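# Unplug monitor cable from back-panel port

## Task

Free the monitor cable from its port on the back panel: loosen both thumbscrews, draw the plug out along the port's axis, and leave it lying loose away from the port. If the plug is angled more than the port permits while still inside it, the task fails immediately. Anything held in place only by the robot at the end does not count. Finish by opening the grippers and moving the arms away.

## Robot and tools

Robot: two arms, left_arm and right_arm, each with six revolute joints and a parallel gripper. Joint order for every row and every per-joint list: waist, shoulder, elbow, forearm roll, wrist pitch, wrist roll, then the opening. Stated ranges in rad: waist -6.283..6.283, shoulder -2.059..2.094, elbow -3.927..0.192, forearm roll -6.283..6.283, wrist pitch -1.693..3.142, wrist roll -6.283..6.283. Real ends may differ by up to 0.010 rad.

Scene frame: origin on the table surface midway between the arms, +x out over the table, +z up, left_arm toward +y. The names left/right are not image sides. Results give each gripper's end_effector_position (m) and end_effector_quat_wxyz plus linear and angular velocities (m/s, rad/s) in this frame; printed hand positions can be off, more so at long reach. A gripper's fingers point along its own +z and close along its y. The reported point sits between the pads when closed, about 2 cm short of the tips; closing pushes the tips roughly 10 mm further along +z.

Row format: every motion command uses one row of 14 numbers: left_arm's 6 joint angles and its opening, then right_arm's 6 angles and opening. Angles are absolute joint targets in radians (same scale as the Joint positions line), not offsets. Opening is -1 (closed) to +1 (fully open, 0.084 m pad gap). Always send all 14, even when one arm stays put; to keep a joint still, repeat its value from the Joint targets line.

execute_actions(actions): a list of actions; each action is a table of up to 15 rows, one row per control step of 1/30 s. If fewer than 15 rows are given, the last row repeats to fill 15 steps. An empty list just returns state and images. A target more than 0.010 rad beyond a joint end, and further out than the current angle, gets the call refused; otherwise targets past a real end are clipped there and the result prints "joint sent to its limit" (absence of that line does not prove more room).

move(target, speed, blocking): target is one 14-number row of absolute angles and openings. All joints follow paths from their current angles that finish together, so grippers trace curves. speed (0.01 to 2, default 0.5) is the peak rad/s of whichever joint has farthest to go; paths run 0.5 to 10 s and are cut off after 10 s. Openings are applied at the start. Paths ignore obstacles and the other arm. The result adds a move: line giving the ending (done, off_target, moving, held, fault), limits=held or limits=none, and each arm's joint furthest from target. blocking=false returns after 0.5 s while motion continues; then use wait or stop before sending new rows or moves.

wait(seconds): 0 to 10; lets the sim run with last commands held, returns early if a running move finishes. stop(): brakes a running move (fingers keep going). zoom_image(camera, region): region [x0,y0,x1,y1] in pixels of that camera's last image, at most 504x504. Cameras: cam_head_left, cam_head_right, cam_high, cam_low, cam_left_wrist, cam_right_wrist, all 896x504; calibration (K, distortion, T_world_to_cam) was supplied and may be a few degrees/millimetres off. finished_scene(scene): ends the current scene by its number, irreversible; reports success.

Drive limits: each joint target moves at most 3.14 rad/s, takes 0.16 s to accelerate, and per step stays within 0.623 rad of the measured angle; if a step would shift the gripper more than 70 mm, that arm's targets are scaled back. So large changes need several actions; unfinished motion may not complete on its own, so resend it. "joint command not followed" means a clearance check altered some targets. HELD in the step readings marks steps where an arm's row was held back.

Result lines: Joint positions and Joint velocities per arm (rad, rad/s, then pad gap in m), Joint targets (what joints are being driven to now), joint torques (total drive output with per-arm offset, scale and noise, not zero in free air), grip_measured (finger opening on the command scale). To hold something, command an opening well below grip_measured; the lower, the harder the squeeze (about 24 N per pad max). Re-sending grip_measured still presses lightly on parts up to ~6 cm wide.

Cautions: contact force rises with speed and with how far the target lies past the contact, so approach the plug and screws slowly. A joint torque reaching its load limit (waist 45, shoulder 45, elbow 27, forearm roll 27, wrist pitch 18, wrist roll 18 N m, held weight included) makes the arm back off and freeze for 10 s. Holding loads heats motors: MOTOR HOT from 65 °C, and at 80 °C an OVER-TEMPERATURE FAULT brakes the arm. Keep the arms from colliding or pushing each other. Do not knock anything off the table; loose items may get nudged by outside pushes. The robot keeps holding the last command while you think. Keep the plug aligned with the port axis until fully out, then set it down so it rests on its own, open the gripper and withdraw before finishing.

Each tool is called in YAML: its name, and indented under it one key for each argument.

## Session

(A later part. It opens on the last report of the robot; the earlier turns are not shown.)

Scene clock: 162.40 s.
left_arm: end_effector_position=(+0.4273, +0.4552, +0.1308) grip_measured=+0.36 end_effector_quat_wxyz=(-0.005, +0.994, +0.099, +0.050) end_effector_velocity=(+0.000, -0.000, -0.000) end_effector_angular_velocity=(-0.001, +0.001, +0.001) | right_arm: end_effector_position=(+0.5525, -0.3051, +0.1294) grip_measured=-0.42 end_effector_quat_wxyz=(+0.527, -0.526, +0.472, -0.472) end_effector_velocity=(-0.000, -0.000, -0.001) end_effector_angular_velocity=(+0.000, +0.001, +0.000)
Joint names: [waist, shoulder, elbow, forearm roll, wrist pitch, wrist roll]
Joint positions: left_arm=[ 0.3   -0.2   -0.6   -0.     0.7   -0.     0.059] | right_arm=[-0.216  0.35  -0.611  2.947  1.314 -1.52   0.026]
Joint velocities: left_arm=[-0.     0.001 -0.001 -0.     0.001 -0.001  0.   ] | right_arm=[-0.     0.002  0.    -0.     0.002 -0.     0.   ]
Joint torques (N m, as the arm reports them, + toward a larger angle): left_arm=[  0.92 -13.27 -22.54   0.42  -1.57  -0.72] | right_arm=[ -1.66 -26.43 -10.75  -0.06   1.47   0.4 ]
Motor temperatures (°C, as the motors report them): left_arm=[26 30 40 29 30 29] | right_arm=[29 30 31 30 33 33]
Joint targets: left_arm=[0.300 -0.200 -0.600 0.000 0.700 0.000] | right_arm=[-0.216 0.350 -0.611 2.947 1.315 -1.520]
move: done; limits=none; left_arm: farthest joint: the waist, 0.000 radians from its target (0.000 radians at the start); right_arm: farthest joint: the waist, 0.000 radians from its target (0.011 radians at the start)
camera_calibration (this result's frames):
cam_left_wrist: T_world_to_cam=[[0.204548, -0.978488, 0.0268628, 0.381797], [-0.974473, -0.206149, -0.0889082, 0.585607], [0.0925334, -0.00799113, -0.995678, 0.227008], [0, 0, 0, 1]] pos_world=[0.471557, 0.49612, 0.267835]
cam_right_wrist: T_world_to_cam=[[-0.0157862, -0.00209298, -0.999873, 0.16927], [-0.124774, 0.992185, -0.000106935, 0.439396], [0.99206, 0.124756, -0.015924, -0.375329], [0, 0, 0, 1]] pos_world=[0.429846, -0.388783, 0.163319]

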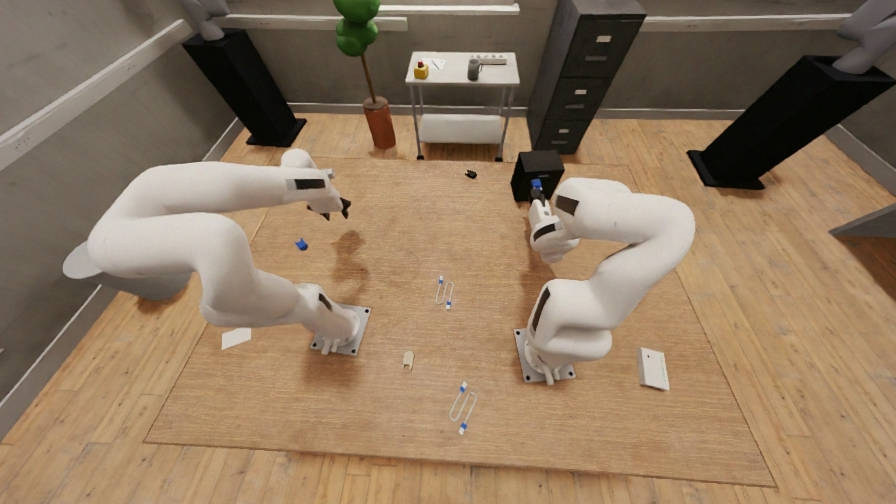

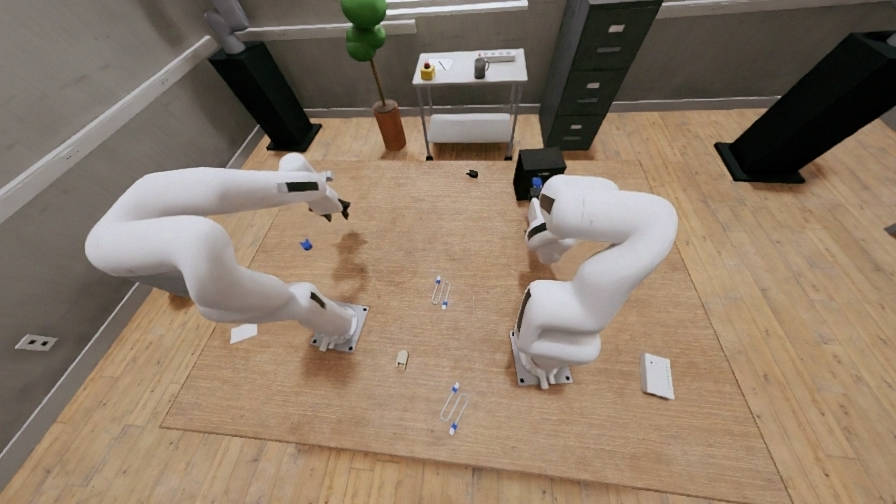

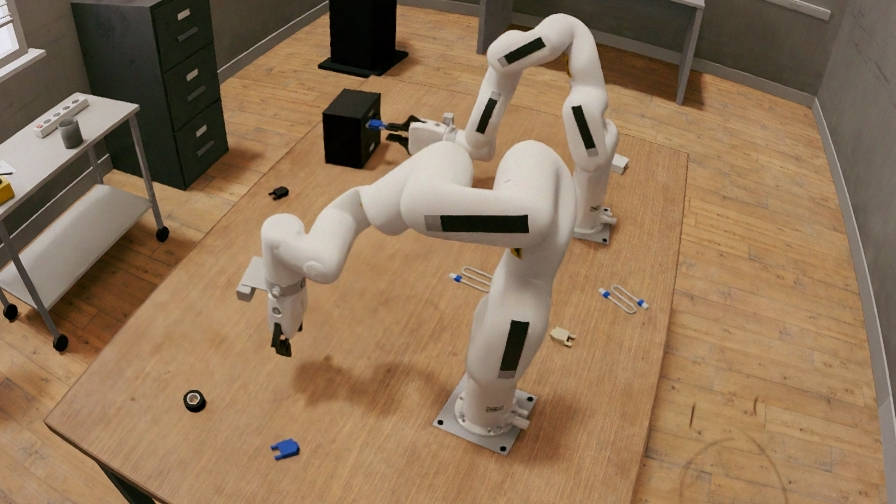

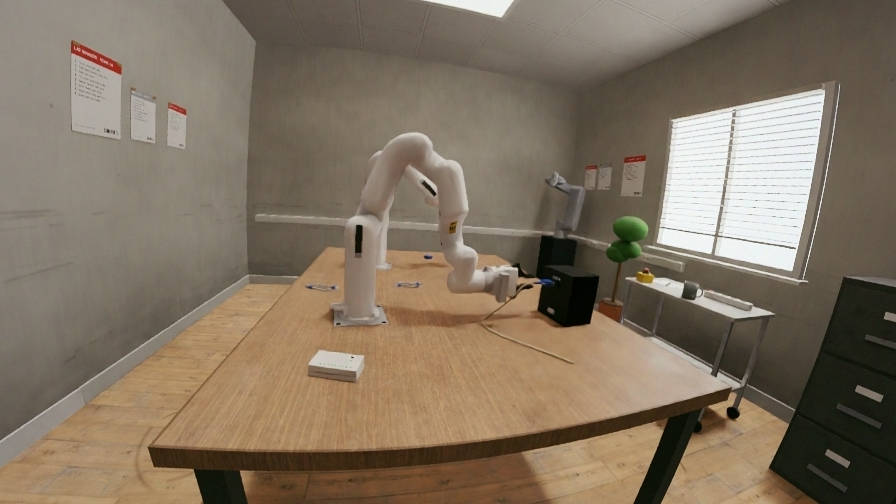

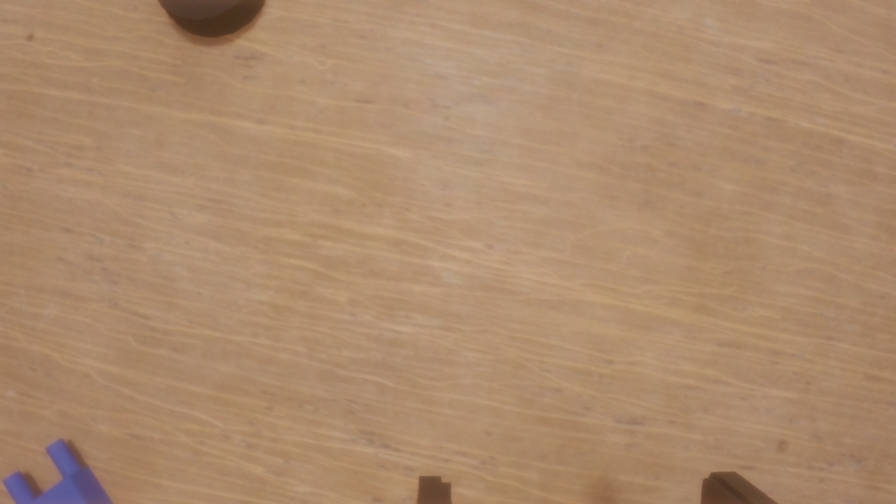

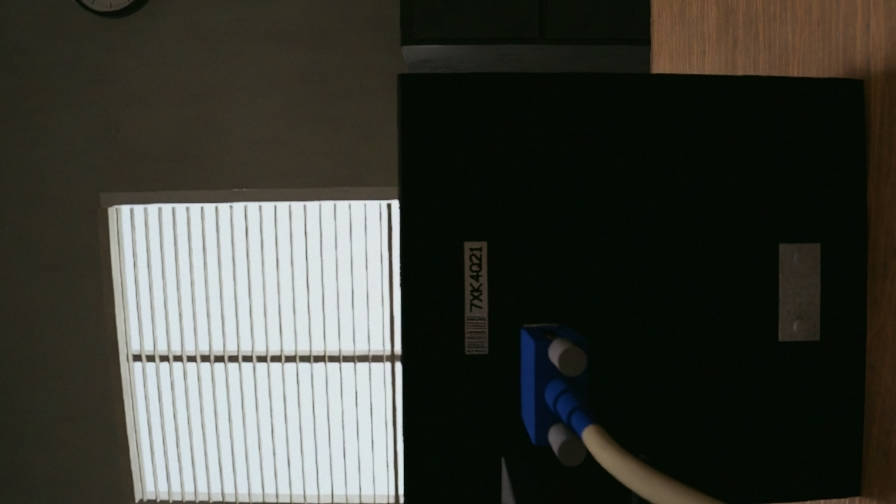

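move:
  target: [0.3,-0.2,-0.6,0,0.7,0,0.37,-0.2032,0.3907,-0.69,2.958,1.277,-1.52,-0.4]
  speed: 0.08

move:
  target: [0.3,-0.2,-0.6,0,0.7,0,0.37,-0.2032,0.3907,-0.69,2.958,1.277,-1.52,-1]

Scene clock: 172.40 s.
left_arm: end_effector_position=(+0.4273, +0.4552, +0.1308) grip_measured=+0.36 end_effector_quat_wxyz=(-0.005, +0.994, +0.099, +0.050) end_effector_velocity=(+0.000, +0.000, -0.000) end_effector_angular_velocity=(+0.000, +0.000, -0.001) | right_arm: end_effector_position=(+0.5744, -0.3028, +0.1295) grip_measured=-0.42 end_effector_quat_wxyz=(+0.526, -0.527, +0.471, -0.473) end_effector_velocity=(+0.001, -0.000, +0.001) end_effector_angular_velocity=(+0.000, -0.001, -0.001)
Joint names: [waist, shoulder, elbow, forearm roll, wrist pitch, wrist roll]
Joint positions: left_arm=[ 0.3   -0.2   -0.6    0.     0.7   -0.     0.059] | right_arm=[-0.203  0.391 -0.69   2.958  1.277 -1.52   0.026]
Joint velocities: left_arm=[ 0.  0. -0.  0.  0.  0. -0.] | right_arm=[-0.     0.    -0.003  0.001 -0.001  0.    -0.   ]
Joint torques (N m, as the arm reports them, + toward a larger angle): left_arm=[  0.5  -13.13 -22.59   0.33  -1.29  -0.42] | right_arm=[ -2.15 -28.73 -12.59  -0.01   1.81   0.43]
Motor temperatures (°C, as the motors report them): left_arm=[26 30 40 29 30 29] | right_arm=[29 30 31 30 33 33]
Joint targets: left_arm=[0.300 -0.200 -0.600 0.000 0.700 0.000] | right_arm=[-0.203 0.391 -0.690 2.958 1.277 -1.520]
move: done; limits=none; left_arm: farthest joint: the waist, 0.000 radians from its target (0.000 radians at the start); right_arm: farthest joint: the waist, 0.000 radians from its target (0.013 radians at the start)
camera_calibration (this result's frames):
cam_left_wrist: T_world_to_cam=[[0.204548, -0.978488, 0.0268628, 0.381797], [-0.974473, -0.206149, -0.0889082, 0.585607], [0.0925334, -0.00799111, -0.995678, 0.227008], [0, 0, 0, 1]] pos_world=[0.471557, 0.49612, 0.267835]
cam_right_wrist: T_world_to_cam=[[-0.0152907, -0.00584585, -0.999866, 0.168292], [-0.125027, 0.992146, -0.00388872, 0.440478], [0.992036, 0.12495, -0.0159015, -0.397266], [0, 0, 0, 1]] pos_world=[0.451747, -0.386396, 0.163665]

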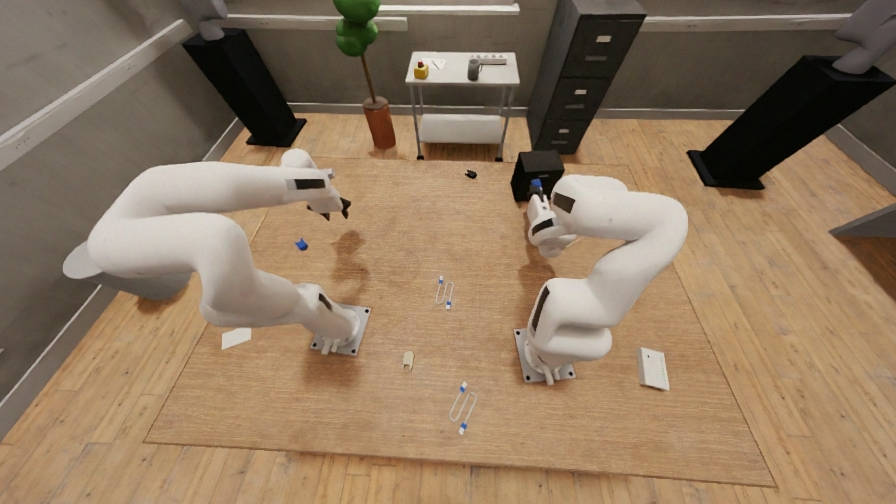

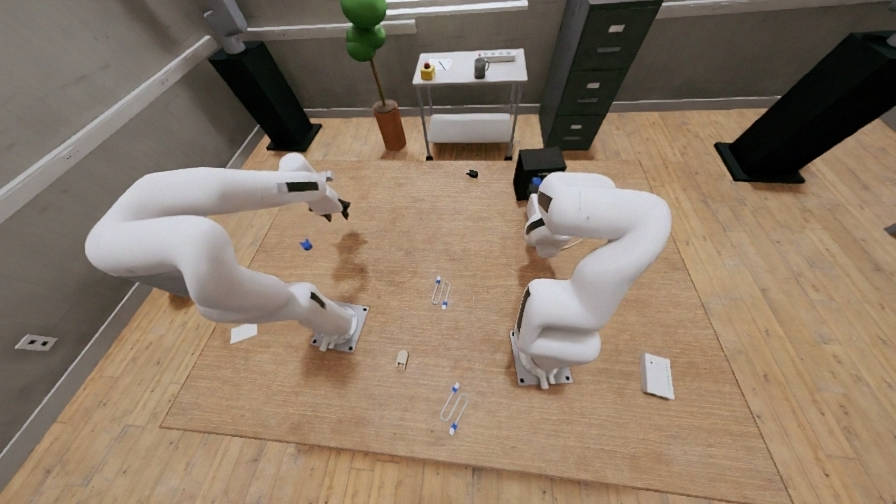

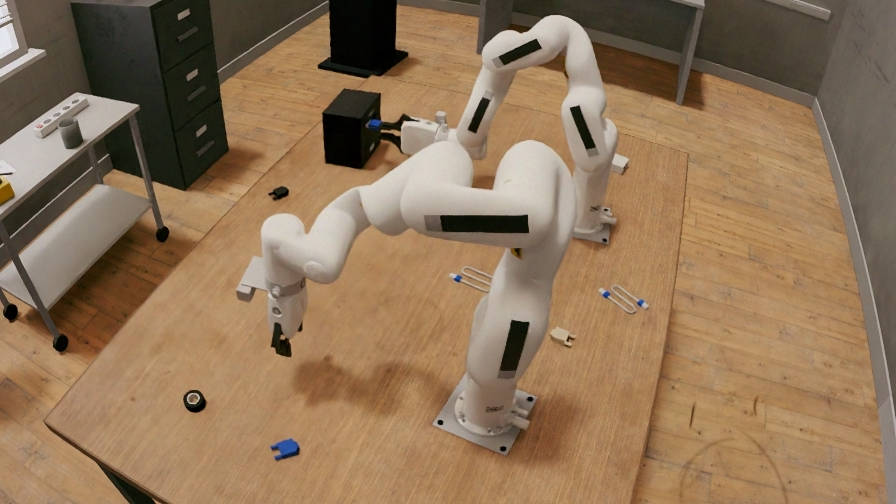

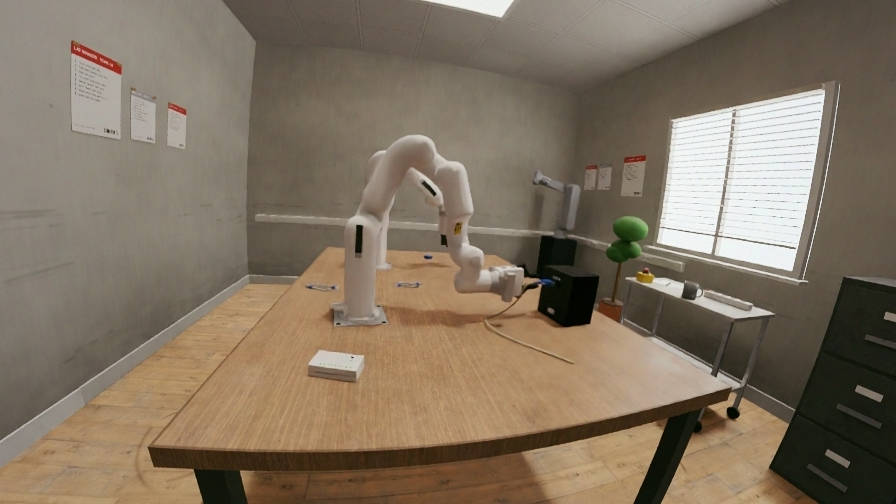

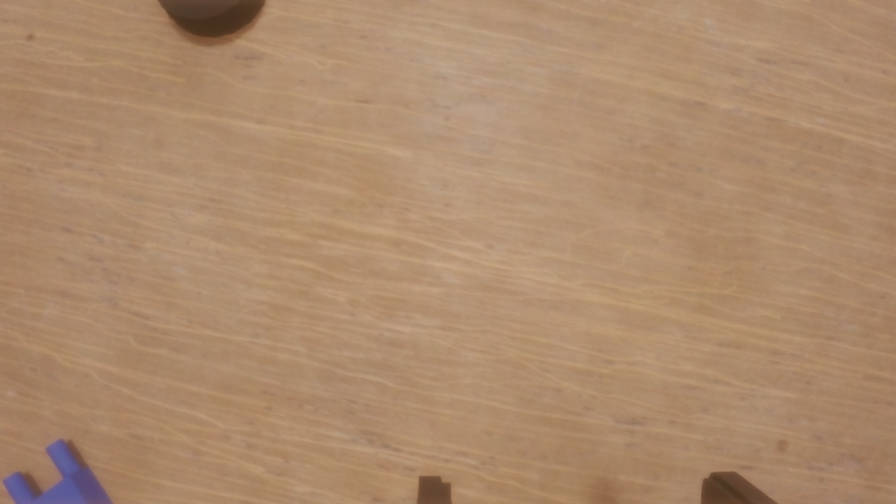

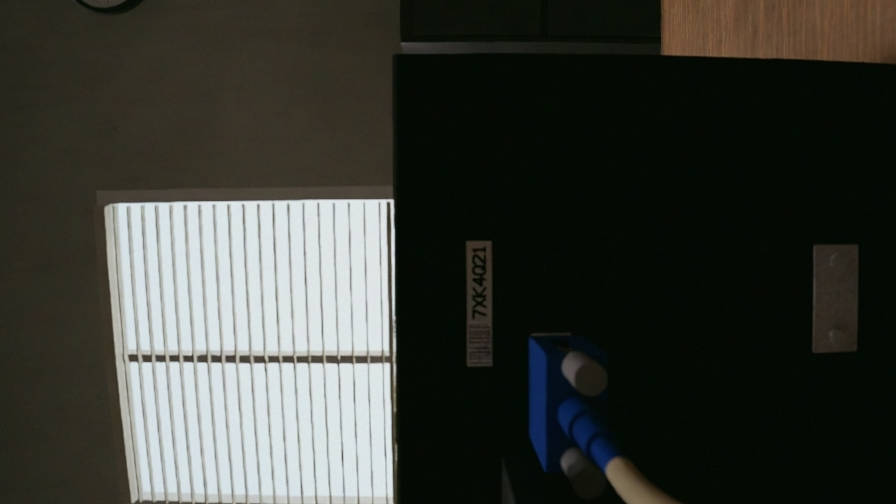

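Scene clock: 173.10 s.
left_arm: end_effector_position=(+0.4273, +0.4552, +0.1308) grip_measured=+0.36 end_effector_quat_wxyz=(-0.005, +0.994, +0.099, +0.050) end_effector_velocity=(-0.000, +0.001, -0.000) end_effector_angular_velocity=(-0.000, +0.000, +0.001) | right_arm: end_effector_position=(+0.5744, -0.3028, +0.1295) grip_measured=-0.85 end_effector_quat_wxyz=(+0.526, -0.527, +0.471, -0.473) end_effector_velocity=(+0.000, -0.000, +0.001) end_effector_angular_velocity=(-0.000, -0.002, -0.000)
Joint names: [waist, shoulder, elbow, forearm roll, wrist pitch, wrist roll]
Joint positions: left_arm=[ 0.3   -0.2   -0.6    0.     0.7   -0.     0.059] | right_arm=[-0.203  0.391 -0.69   2.958  1.277 -1.52   0.007]
Joint velocities: left_arm=[ 0.002  0.     0.    -0.    -0.     0.     0.   ] | right_arm=[-0.    -0.001 -0.     0.     0.001 -0.    -0.   ]
Joint torques (N m, as the arm reports them, + toward a larger angle): left_arm=[  0.27 -12.73 -22.56   0.13  -1.51  -0.29] | right_arm=[ -2.17 -29.96 -12.54  -0.22   1.94   0.29]
Motor temperatures (°C, as the motors report them): left_arm=[26 30 40 29 30 29] | right_arm=[29 30 31 30 33 33]
Joint targets: left_arm=[0.300 -0.200 -0.600 0.000 0.700 0.000] | right_arm=[-0.203 0.391 -0.690 2.958 1.277 -1.520]
move: done; limits=none; left_arm: farthest joint: the waist, 0.000 radians from its target (0.000 radians at the start); right_arm: farthest joint: the waist, 0.000 radians from its target (0.000 radians at the start)
camera_calibration (this result's frames):
cam_left_wrist: T_world_to_cam=[[0.204547, -0.978488, 0.0268627, 0.381797], [-0.974473, -0.206149, -0.0889081, 0.585607], [0.0925332, -0.00799108, -0.995678, 0.227008], [0, 0, 0, 1]] pos_world=[0.471557, 0.49612, 0.267835]
cam_right_wrist: T_world_to_cam=[[-0.0153386, -0.00585424, -0.999865, 0.168295], [-0.125019, 0.992147, -0.00389117, 0.440477], [0.992036, 0.124943, -0.01595, -0.397316], [0, 0, 0, 1]] pos_world=[0.451801, -0.386391, 0.163649]

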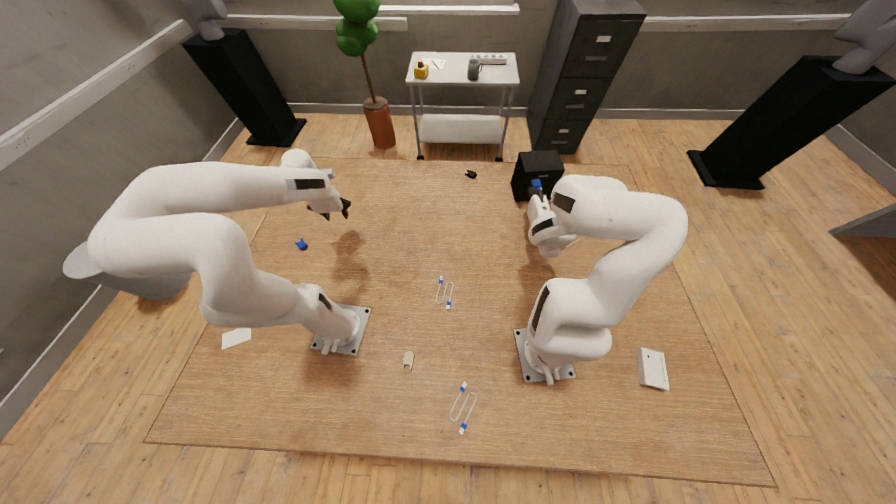

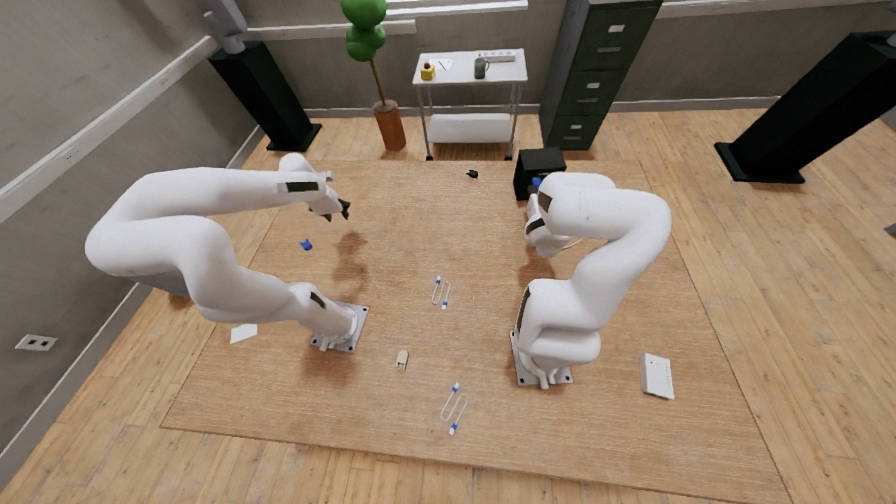

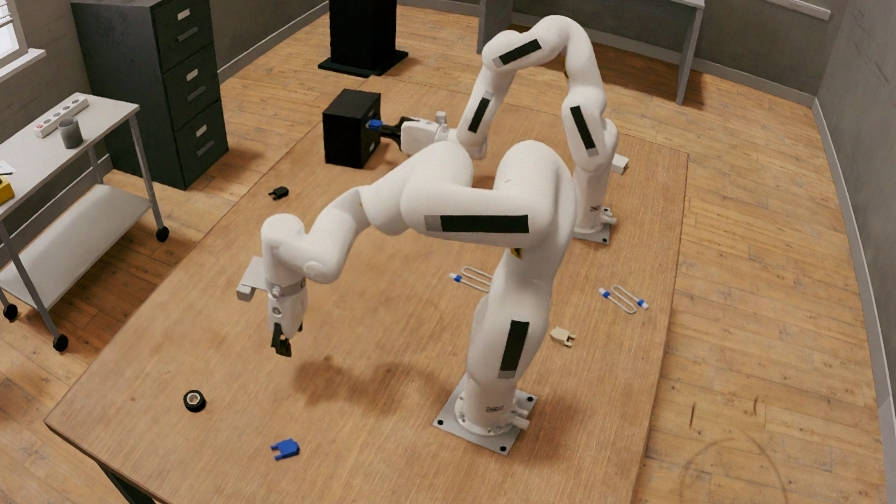

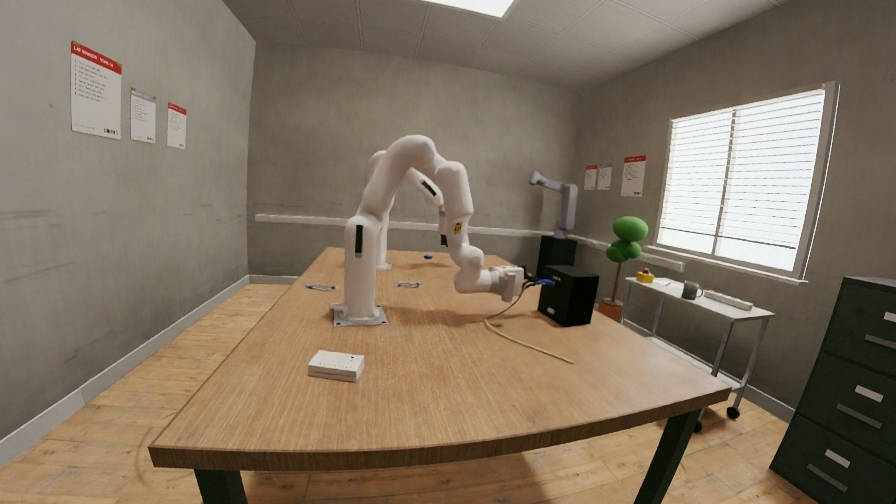

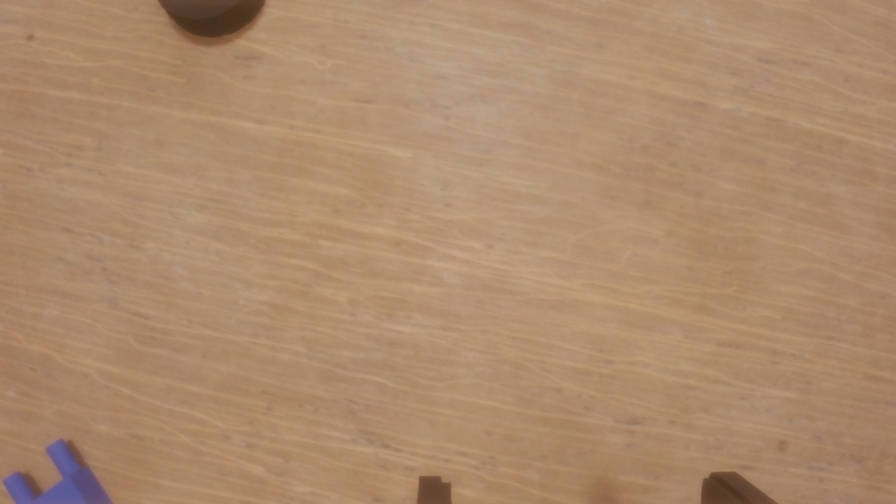

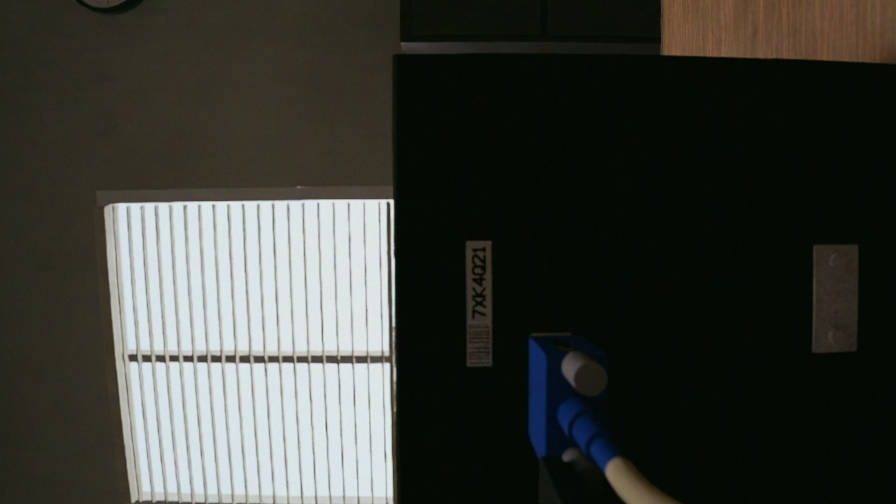

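execute_actions:
  actions:
    - [[0.3,-0.2,-0.6,0,0.7,0,0.37,-0.2032,0.3962,-0.6908,2.958,1.2815,-1.67,-1]]
    - [[0.3,-0.2,-0.6,0,0.7,0,0.37,-0.2032,0.4015,-0.6915,2.958,1.286,-1.82,-1]]
    - [[0.3,-0.2,-0.6,0,0.7,0,0.37,-0.2032,0.4015,-0.6915,2.958,1.286,-1.82,-0.5]]
    - [[0.3,-0.2,-0.6,0,0.7,0,0.37,-0.2032,0.3805,-0.6885,2.958,1.268,-1.22,-0.5]]
    - [[0.3,-0.2,-0.6,0,0.7,0,0.37,-0.2032,0.3805,-0.6885,2.958,1.268,-1.22,-1]]
    - [[0.3,-0.2,-0.6,0,0.7,0,0.37,-0.2032,0.3875,-0.6895,2.958,1.274,-1.42,-1]]
    - [[0.3,-0.2,-0.6,0,0.7,0,0.37,-0.2032,0.3945,-0.6905,2.958,1.28,-1.62,-1]]
    - [[0.3,-0.2,-0.6,0,0.7,0,0.37,-0.2032,0.4015,-0.6915,2.958,1.286,-1.82,-1]]
    - [[0.3,-0.2,-0.6,0,0.7,0,0.37,-0.2032,0.4015,-0.6915,2.958,1.286,-1.82,-0.5]]
    - [[0.3,-0.2,-0.6,0,0.7,0,0.37,-0.2032,0.3805,-0.6885,2.958,1.268,-1.22,-0.5]]
    - [[0.3,-0.2,-0.6,0,0.7,0,0.37,-0.2032,0.3805,-0.6885,2.958,1.268,-1.22,-1]]
    - [[0.3,-0.2,-0.6,0,0.7,0,0.37,-0.2032,0.3875,-0.6895,2.958,1.274,-1.42,-1]]
    - [[0.3,-0.2,-0.6,0,0.7,0,0.37,-0.2032,0.3945,-0.6905,2.958,1.28,-1.62,-1]]
    - [[0.3,-0.2,-0.6,0,0.7,0,0.37,-0.2032,0.4015,-0.6915,2.958,1.286,-1.82,-1]]
    - [[0.3,-0.2,-0.6,0,0.7,0,0.37,-0.2032,0.4015,-0.6915,2.958,1.286,-1.82,-0.5]]
    - [[0.3,-0.2,-0.6,0,0.7,0,0.37,-0.2032,0.3805,-0.6885,2.958,1.268,-1.22,-0.5]]
    - [[0.3,-0.2,-0.6,0,0.7,0,0.37,-0.2032,0.3805,-0.6885,2.958,1.268,-1.22,-1]]
    - [[0.3,-0.2,-0.6,0,0.7,0,0.37,-0.2032,0.3875,-0.6895,2.958,1.274,-1.42,-1]]
    - [[0.3,-0.2,-0.6,0,0.7,0,0.37,-0.2032,0.3945,-0.6905,2.958,1.28,-1.62,-1]]
    - [[0.3,-0.2,-0.6,0,0.7,0,0.37,-0.2032,0.4015,-0.6915,2.958,1.286,-1.82,-1]]
    - [[0.3,-0.2,-0.6,0,0.7,0,0.37,-0.2032,0.4015,-0.6915,2.958,1.286,-1.82,-0.4]]
    - [[0.3,-0.2,-0.6,0,0.7,0,0.37,-0.2032,0.391,-0.69,2.958,1.277,-1.52,-0.4]]
    - [[0.3,-0.2,-0.6,0,0.7,0,0.37,-0.21,0.37,-0.65,2.952,1.296,-1.52,-0.4]]
    - [[0.3,-0.2,-0.6,0,0.7,0,0.37,-0.216,0.35,-0.611,2.947,1.3145,-1.52,-0.4]]
    - [[0.3,-0.2,-0.6,0,0.7,0,0.37,-0.21,0.265,-0.605,2.947,1.232,-1.52,-0.4]]
    - [[0.3,-0.2,-0.6,0,0.7,0,0.37,-0.205,0.18,-0.6,2.947,1.15,-1.52,-0.4]]
    - [[0.3,-0.2,-0.6,0,0.7,0,0.37,-0.23,0.19,-0.62,2.92,1.15,-2.05,-0.4]]
    - [[0.3,-0.2,-0.6,0,0.7,0,0.37,-0.25,0.2,-0.64,2.9,1.14,-2.55,-0.4]]
    - [[0.3,-0.2,-0.6,0,0.7,0,0.37,-0.27,0.2,-0.64,2.878,1.14,-3.065,0.3]]
    - [[0.3,-0.2,-0.6,0,0.7,0,0.37,-0.275,0.29,-0.655,2.878,1.215,-3.065,0.3]]
    - [[0.3,-0.2,-0.6,0,0.7,0,0.37,-0.278,0.378,-0.6665,2.88,1.292,-3.065,0.3]]
    - [[0.3,-0.2,-0.6,0,0.7,0,0.37,-0.268,0.402,-0.71,2.8885,1.2735,-3.065,0]]
    - [[0.3,-0.2,-0.6,0,0.7,0,0.37,-0.268,0.402,-0.71,2.8885,1.2735,-3.065,0]]

Scene clock: 235.27 s.
left_arm: end_effector_position=(+0.4273, +0.4552, +0.1308) grip_measured=+0.36 end_effector_quat_wxyz=(-0.005, +0.994, +0.099, +0.050) end_effector_velocity=(-0.000, +0.001, -0.000) end_effector_angular_velocity=(-0.000, +0.001, +0.001) | right_arm: end_effector_position=(+0.5779, -0.3263, +0.1296) grip_measured=-0.01 end_effector_quat_wxyz=(-0.039, +0.706, +0.039, +0.707) end_effector_velocity=(-0.000, +0.000, -0.000) end_effector_angular_velocity=(-0.000, +0.000, +0.001)
Joint names: [waist, shoulder, elbow, forearm roll, wrist pitch, wrist roll]
Joint positions: left_arm=[ 0.3   -0.2   -0.6    0.     0.7   -0.     0.059] | right_arm=[-0.268  0.402 -0.71   2.888  1.273 -3.065  0.044]
Joint velocities: left_arm=[ 0.002  0.001 -0.001  0.     0.     0.    -0.   ] | right_arm=[ 0.001  0.    -0.    -0.    -0.    -0.     0.   ]
Joint torques (N m, as the arm reports them, + toward a larger angle): left_arm=[  0.6  -13.16 -22.63  -0.27  -1.32  -0.75] | right_arm=[ -1.36 -29.6  -13.01  -0.22   1.69   0.48]
Motor temperatures (°C, as the motors report them): left_arm=[26 30 40 29 30 29] | right_arm=[29 30 31 30 33 33]
Joint targets: left_arm=[0.300 -0.200 -0.600 0.000 0.700 0.000] | right_arm=[-0.268 0.402 -0.710 2.889 1.274 -3.065]
Step readings (joint positions; steps 1 to 15: 1st action; 16 to 30: 2nd action; 31 to 45: 3rd action; 46 to 60: 4th action; 61 to 75: 5th action; 76 to 90: 6th action; 91 to 105: 7th action; 106 to 120: 8th action; 121 to 135: 9th action; 136 to 150: 10th action; 151 to 165: 11th action; 166 to 180: 12th action; 181 to 195: 13th action):
0: left_arm=[0.300 -0.200 -0.600 0.000 0.700 0.000] | right_arm=[-0.203 0.391 -0.690 2.958 1.277 -1.520]
1: left_arm=[0.300 -0.200 -0.600 0.000 0.700 -0.000] | right_arm=[-0.203 0.391 -0.690 2.958 1.277 -1.521]
2: left_arm=[0.300 -0.200 -0.600 0.000 0.700 0.000] | right_arm=[-0.203 0.391 -0.690 2.958 1.277 -1.527]
4: left_arm=[0.300 -0.200 -0.600 -0.000 0.700 0.000] | right_arm=[-0.203 0.393 -0.690 2.958 1.279 -1.573]
8: left_arm=[0.300 -0.200 -0.600 0.000 0.700 -0.000] | right_arm=[-0.203 0.395 -0.691 2.958 1.281 -1.649]
15: left_arm=[0.300 -0.200 -0.600 -0.000 0.700 -0.000] | right_arm=[-0.203 0.396 -0.691 2.958 1.282 -1.668]
16: left_arm=[0.300 -0.200 -0.600 -0.000 0.700 -0.000] | right_arm=[-0.203 0.396 -0.691 2.958 1.282 -1.670]
17: left_arm=[0.300 -0.200 -0.600 -0.000 0.700 0.000] | right_arm=[-0.203 0.396 -0.691 2.958 1.282 -1.677]
19: left_arm=[0.300 -0.200 -0.600 0.000 0.700 0.000] | right_arm=[-0.203 0.398 -0.691 2.958 1.283 -1.723]
23: left_arm=[0.300 -0.200 -0.600 -0.000 0.700 -0.000] | right_arm=[-0.204 0.401 -0.692 2.958 1.286 -1.799]
30: left_arm=[0.300 -0.200 -0.600 0.000 0.700 0.000] | right_arm=[-0.204 0.401 -0.692 2.958 1.286 -1.818]
31: left_arm=[0.300 -0.200 -0.600 0.000 0.700 -0.000] | right_arm=[-0.204 0.401 -0.692 2.958 1.286 -1.819]
32: left_arm=[0.300 -0.200 -0.600 0.000 0.700 0.000] | right_arm=[-0.203 0.401 -0.691 2.958 1.286 -1.819]
34: left_arm=[0.300 -0.200 -0.600 0.000 0.700 0.000] | right_arm=[-0.202 0.401 -0.691 2.957 1.287 -1.820]
38: left_arm=[0.300 -0.200 -0.600 0.000 0.700 -0.000] | right_arm=[-0.203 0.401 -0.691 2.958 1.286 -1.820]
45: left_arm=[0.300 -0.200 -0.600 -0.000 0.700 -0.000] | right_arm=[-0.203 0.401 -0.692 2.958 1.286 -1.820]
46: left_arm=[0.300 -0.200 -0.600 0.000 0.700 -0.000] | right_arm=[-0.203 0.401 -0.692 2.958 1.286 -1.819]
47: left_arm=[0.300 -0.200 -0.600 0.000 0.700 0.000] | right_arm=[-0.203 0.401 -0.691 2.958 1.286 -1.813]
49: left_arm=[0.300 -0.200 -0.600 -0.000 0.700 0.000] | right_arm=[-0.203 0.400 -0.691 2.958 1.284 -1.762]
53: left_arm=[0.300 -0.200 -0.600 -0.000 0.700 0.000] | right_arm=[-0.203 0.390 -0.690 2.958 1.276 -1.488]
60: left_arm=[0.300 -0.200 -0.600 -0.000 0.700 -0.000] | right_arm=[-0.203 0.381 -0.689 2.958 1.269 -1.240]
61: left_arm=[0.300 -0.200 -0.600 -0.000 0.700 0.000] | right_arm=[-0.203 0.381 -0.689 2.958 1.268 -1.234]
62: left_arm=[0.300 -0.200 -0.600 -0.000 0.700 -0.000] | right_arm=[-0.203 0.381 -0.689 2.958 1.268 -1.230]
64: left_arm=[0.300 -0.200 -0.600 -0.000 0.700 0.000] | right_arm=[-0.203 0.381 -0.689 2.958 1.268 -1.225]
68: left_arm=[0.300 -0.200 -0.600 -0.000 0.700 -0.000] | right_arm=[-0.203 0.381 -0.689 2.958 1.268 -1.221]
75: left_arm=[0.300 -0.200 -0.600 -0.000 0.700 -0.000] | right_arm=[-0.203 0.381 -0.689 2.958 1.268 -1.220]
76: left_arm=[0.300 -0.200 -0.600 0.000 0.700 -0.000] | right_arm=[-0.203 0.381 -0.689 2.958 1.268 -1.221]
77: left_arm=[0.300 -0.200 -0.600 0.000 0.700 -0.000] | right_arm=[-0.203 0.381 -0.689 2.958 1.268 -1.227]
79: left_arm=[0.300 -0.200 -0.600 0.000 0.700 -0.000] | right_arm=[-0.203 0.382 -0.689 2.958 1.270 -1.277]
83: left_arm=[0.300 -0.200 -0.600 -0.000 0.700 -0.000] | right_arm=[-0.203 0.386 -0.689 2.958 1.273 -1.387]
90: left_arm=[0.300 -0.200 -0.600 -0.000 0.700 -0.000] | right_arm=[-0.203 0.387 -0.690 2.958 1.274 -1.418]
91: left_arm=[0.300 -0.200 -0.600 0.000 0.700 0.000] | right_arm=[-0.203 0.387 -0.690 2.958 1.274 -1.419]
92: left_arm=[0.300 -0.200 -0.600 0.000 0.700 -0.000] | right_arm=[-0.203 0.388 -0.690 2.958 1.274 -1.426]
94: left_arm=[0.300 -0.200 -0.600 0.000 0.700 0.000] | right_arm=[-0.203 0.389 -0.690 2.958 1.276 -1.476]
98: left_arm=[0.300 -0.200 -0.600 0.000 0.700 -0.000] | right_arm=[-0.203 0.394 -0.691 2.958 1.279 -1.587]
105: left_arm=[0.300 -0.200 -0.600 -0.000 0.700 -0.000] | right_arm=[-0.203 0.394 -0.691 2.958 1.280 -1.618]
106: left_arm=[0.300 -0.200 -0.600 0.000 0.700 -0.000] | right_arm=[-0.203 0.394 -0.691 2.958 1.280 -1.619]
107: left_arm=[0.300 -0.200 -0.600 -0.000 0.700 -0.000] | right_arm=[-0.203 0.395 -0.691 2.958 1.280 -1.626]
109: left_arm=[0.300 -0.200 -0.600 0.000 0.700 0.000] | right_arm=[-0.203 0.396 -0.691 2.958 1.282 -1.676]
113: left_arm=[0.300 -0.200 -0.600 -0.000 0.700 0.000] | right_arm=[-0.204 0.400 -0.692 2.958 1.285 -1.787]
120: left_arm=[0.300 -0.200 -0.600 -0.000 0.700 0.000] | right_arm=[-0.204 0.401 -0.692 2.958 1.286 -1.818]
121: left_arm=[0.300 -0.200 -0.600 0.000 0.700 0.000] | right_arm=[-0.203 0.401 -0.692 2.958 1.286 -1.818]
122: left_arm=[0.300 -0.200 -0.600 -0.000 0.700 0.000] | right_arm=[-0.203 0.401 -0.691 2.958 1.286 -1.819]
124: left_arm=[0.300 -0.200 -0.600 0.000 0.700 -0.000] | right_arm=[-0.203 0.401 -0.690 2.958 1.286 -1.819]
128: left_arm=[0.300 -0.200 -0.600 0.000 0.700 0.000] | right_arm=[-0.203 0.401 -0.691 2.958 1.286 -1.820]
135: left_arm=[0.300 -0.200 -0.600 0.000 0.700 -0.000] | right_arm=[-0.203 0.402 -0.691 2.958 1.286 -1.820]
136: left_arm=[0.300 -0.200 -0.600 -0.000 0.700 0.000] | right_arm=[-0.203 0.401 -0.691 2.958 1.286 -1.819]
137: left_arm=[0.300 -0.200 -0.600 0.000 0.700 0.000] | right_arm=[-0.203 0.401 -0.691 2.958 1.286 -1.813]
139: left_arm=[0.300 -0.200 -0.600 -0.000 0.700 0.000] | right_arm=[-0.203 0.400 -0.691 2.958 1.284 -1.762]
143: left_arm=[0.300 -0.200 -0.600 0.000 0.700 -0.000] | right_arm=[-0.203 0.390 -0.690 2.958 1.276 -1.488]
150: left_arm=[0.300 -0.200 -0.600 -0.000 0.700 0.000] | right_arm=[-0.203 0.381 -0.689 2.958 1.269 -1.240]
151: left_arm=[0.300 -0.200 -0.600 -0.000 0.700 -0.000] | right_arm=[-0.203 0.381 -0.689 2.958 1.268 -1.234]
152: left_arm=[0.300 -0.200 -0.600 -0.000 0.700 0.000] | right_arm=[-0.203 0.381 -0.689 2.958 1.268 -1.230]
154: left_arm=[0.300 -0.200 -0.600 -0.000 0.700 0.000] | right_arm=[-0.203 0.381 -0.689 2.958 1.268 -1.225]
158: left_arm=[0.300 -0.200 -0.600 0.000 0.700 0.000] | right_arm=[-0.203 0.381 -0.689 2.958 1.268 -1.221]
165: left_arm=[0.300 -0.200 -0.600 0.000 0.700 -0.000] | right_arm=[-0.203 0.381 -0.689 2.958 1.268 -1.220]
166: left_arm=[0.300 -0.200 -0.600 0.000 0.700 0.000] | right_arm=[-0.203 0.381 -0.689 2.958 1.268 -1.221]
167: left_arm=[0.300 -0.200 -0.600 0.000 0.700 0.000] | right_arm=[-0.203 0.381 -0.689 2.958 1.268 -1.227]
169: left_arm=[0.300 -0.200 -0.600 0.000 0.700 -0.000] | right_arm=[-0.203 0.382 -0.689 2.958 1.270 -1.277]
173: left_arm=[0.300 -0.200 -0.600 -0.000 0.700 0.000] | right_arm=[-0.203 0.387 -0.689 2.958 1.273 -1.387]
180: left_arm=[0.300 -0.200 -0.600 0.000 0.700 0.000] | right_arm=[-0.203 0.387 -0.690 2.958 1.274 -1.418]
181: left_arm=[0.300 -0.200 -0.600 -0.000 0.700 0.000] | right_arm=[-0.203 0.387 -0.690 2.958 1.274 -1.419]
182: left_arm=[0.300 -0.200 -0.600 -0.000 0.700 0.000] | right_arm=[-0.203 0.388 -0.690 2.958 1.274 -1.426]
184: left_arm=[0.300 -0.200 -0.600 0.000 0.700 0.000] | right_arm=[-0.203 0.389 -0.690 2.958 1.276 -1.476]
Lines left out of this list: 102.
camera_calibration (this result's frames):
cam_left_wrist: T_world_to_cam=[[0.204548, -0.978488, 0.0268628, 0.381797], [-0.974473, -0.206149, -0.0889083, 0.585607], [0.0925334, -0.00799113, -0.995678, 0.227008], [0, 0, 0, 1]] pos_world=[0.471557, 0.49612, 0.267835]
cam_right_wrist: T_world_to_cam=[[0.0938414, -0.995587, 0.000483916, -0.347355], [-0.0147916, -0.00188022, -0.999889, 0.205192], [0.995477, 0.0938238, -0.0149027, -0.410077], [0, 0, 0, 1]] pos_world=[0.443854, -0.306962, 0.199226]

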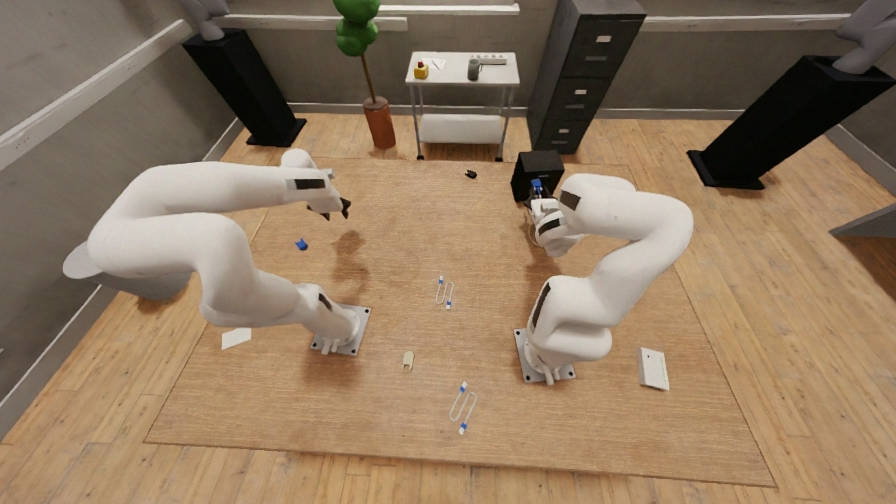

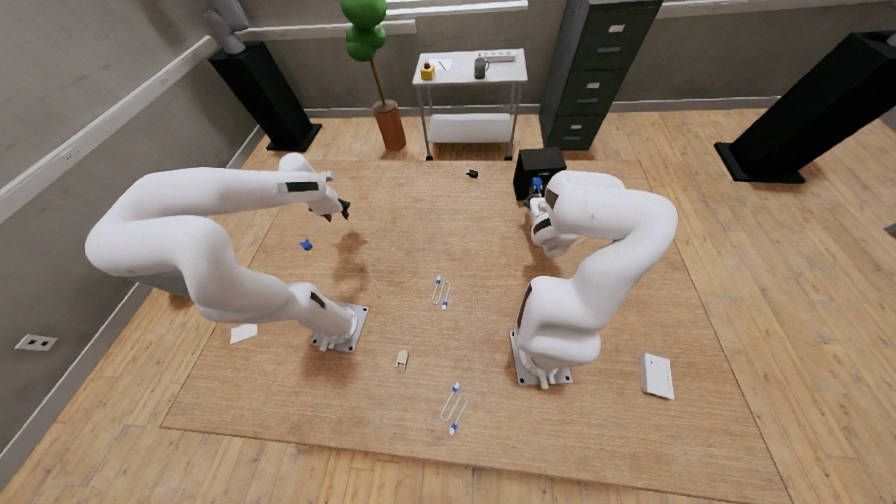

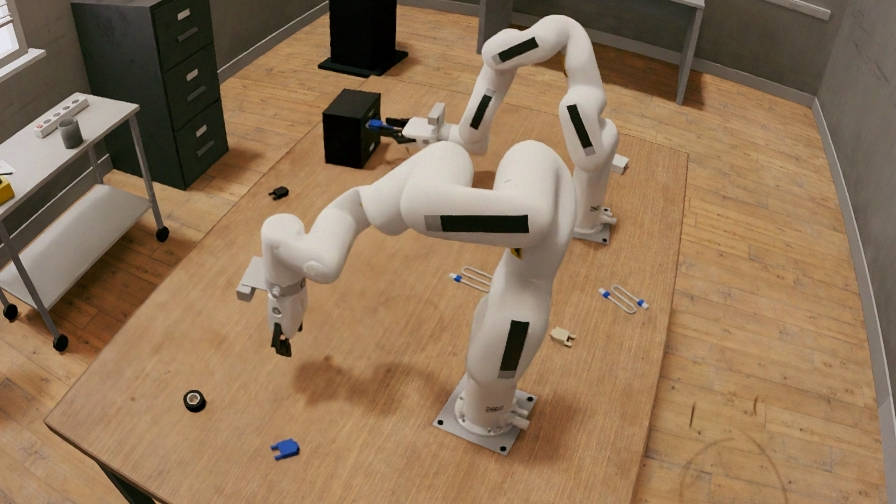

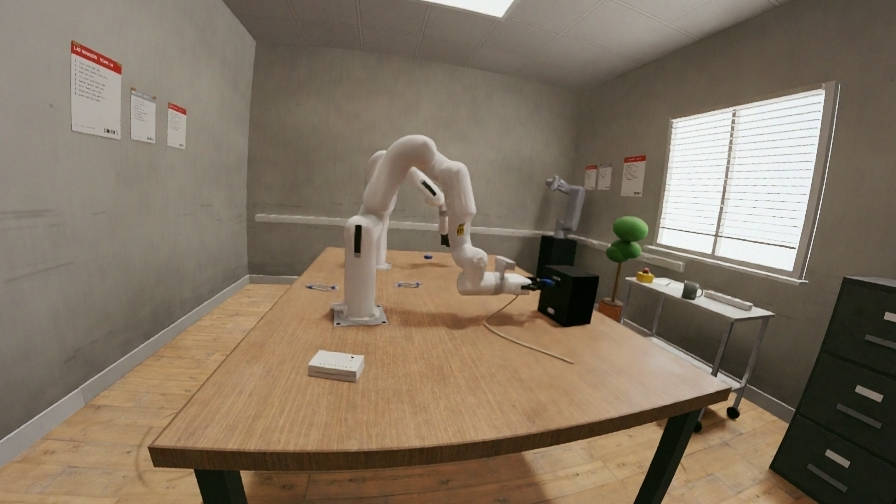

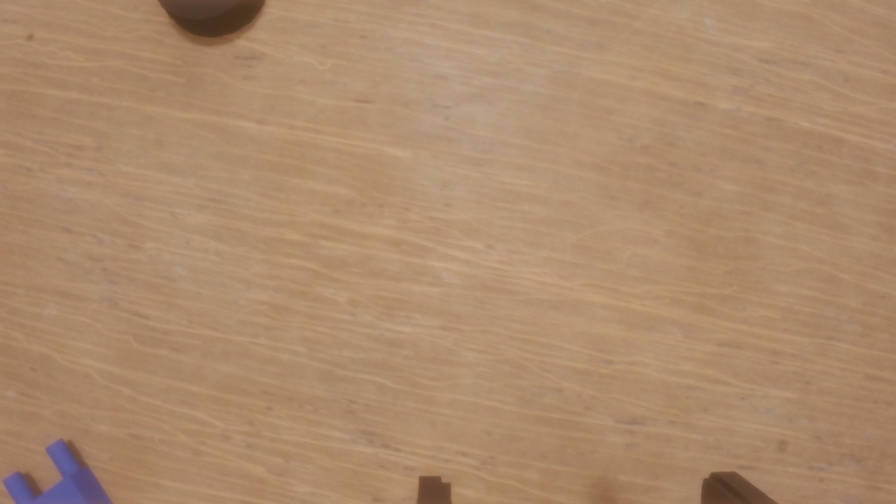

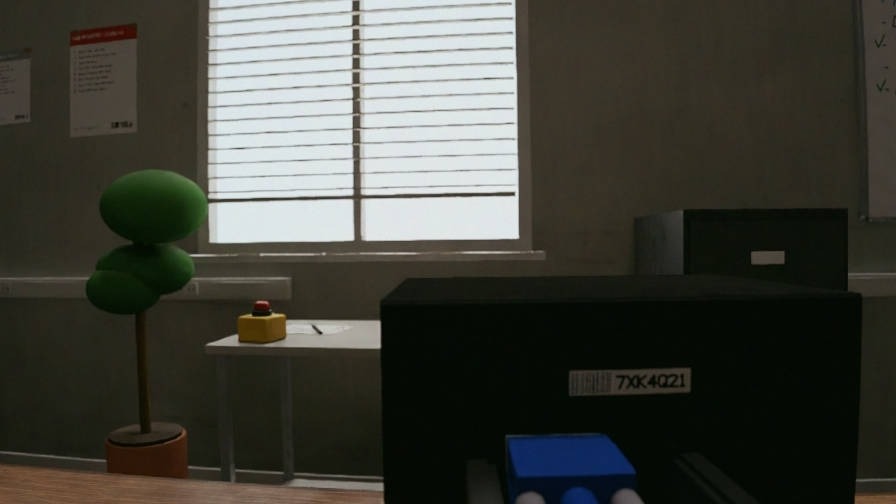

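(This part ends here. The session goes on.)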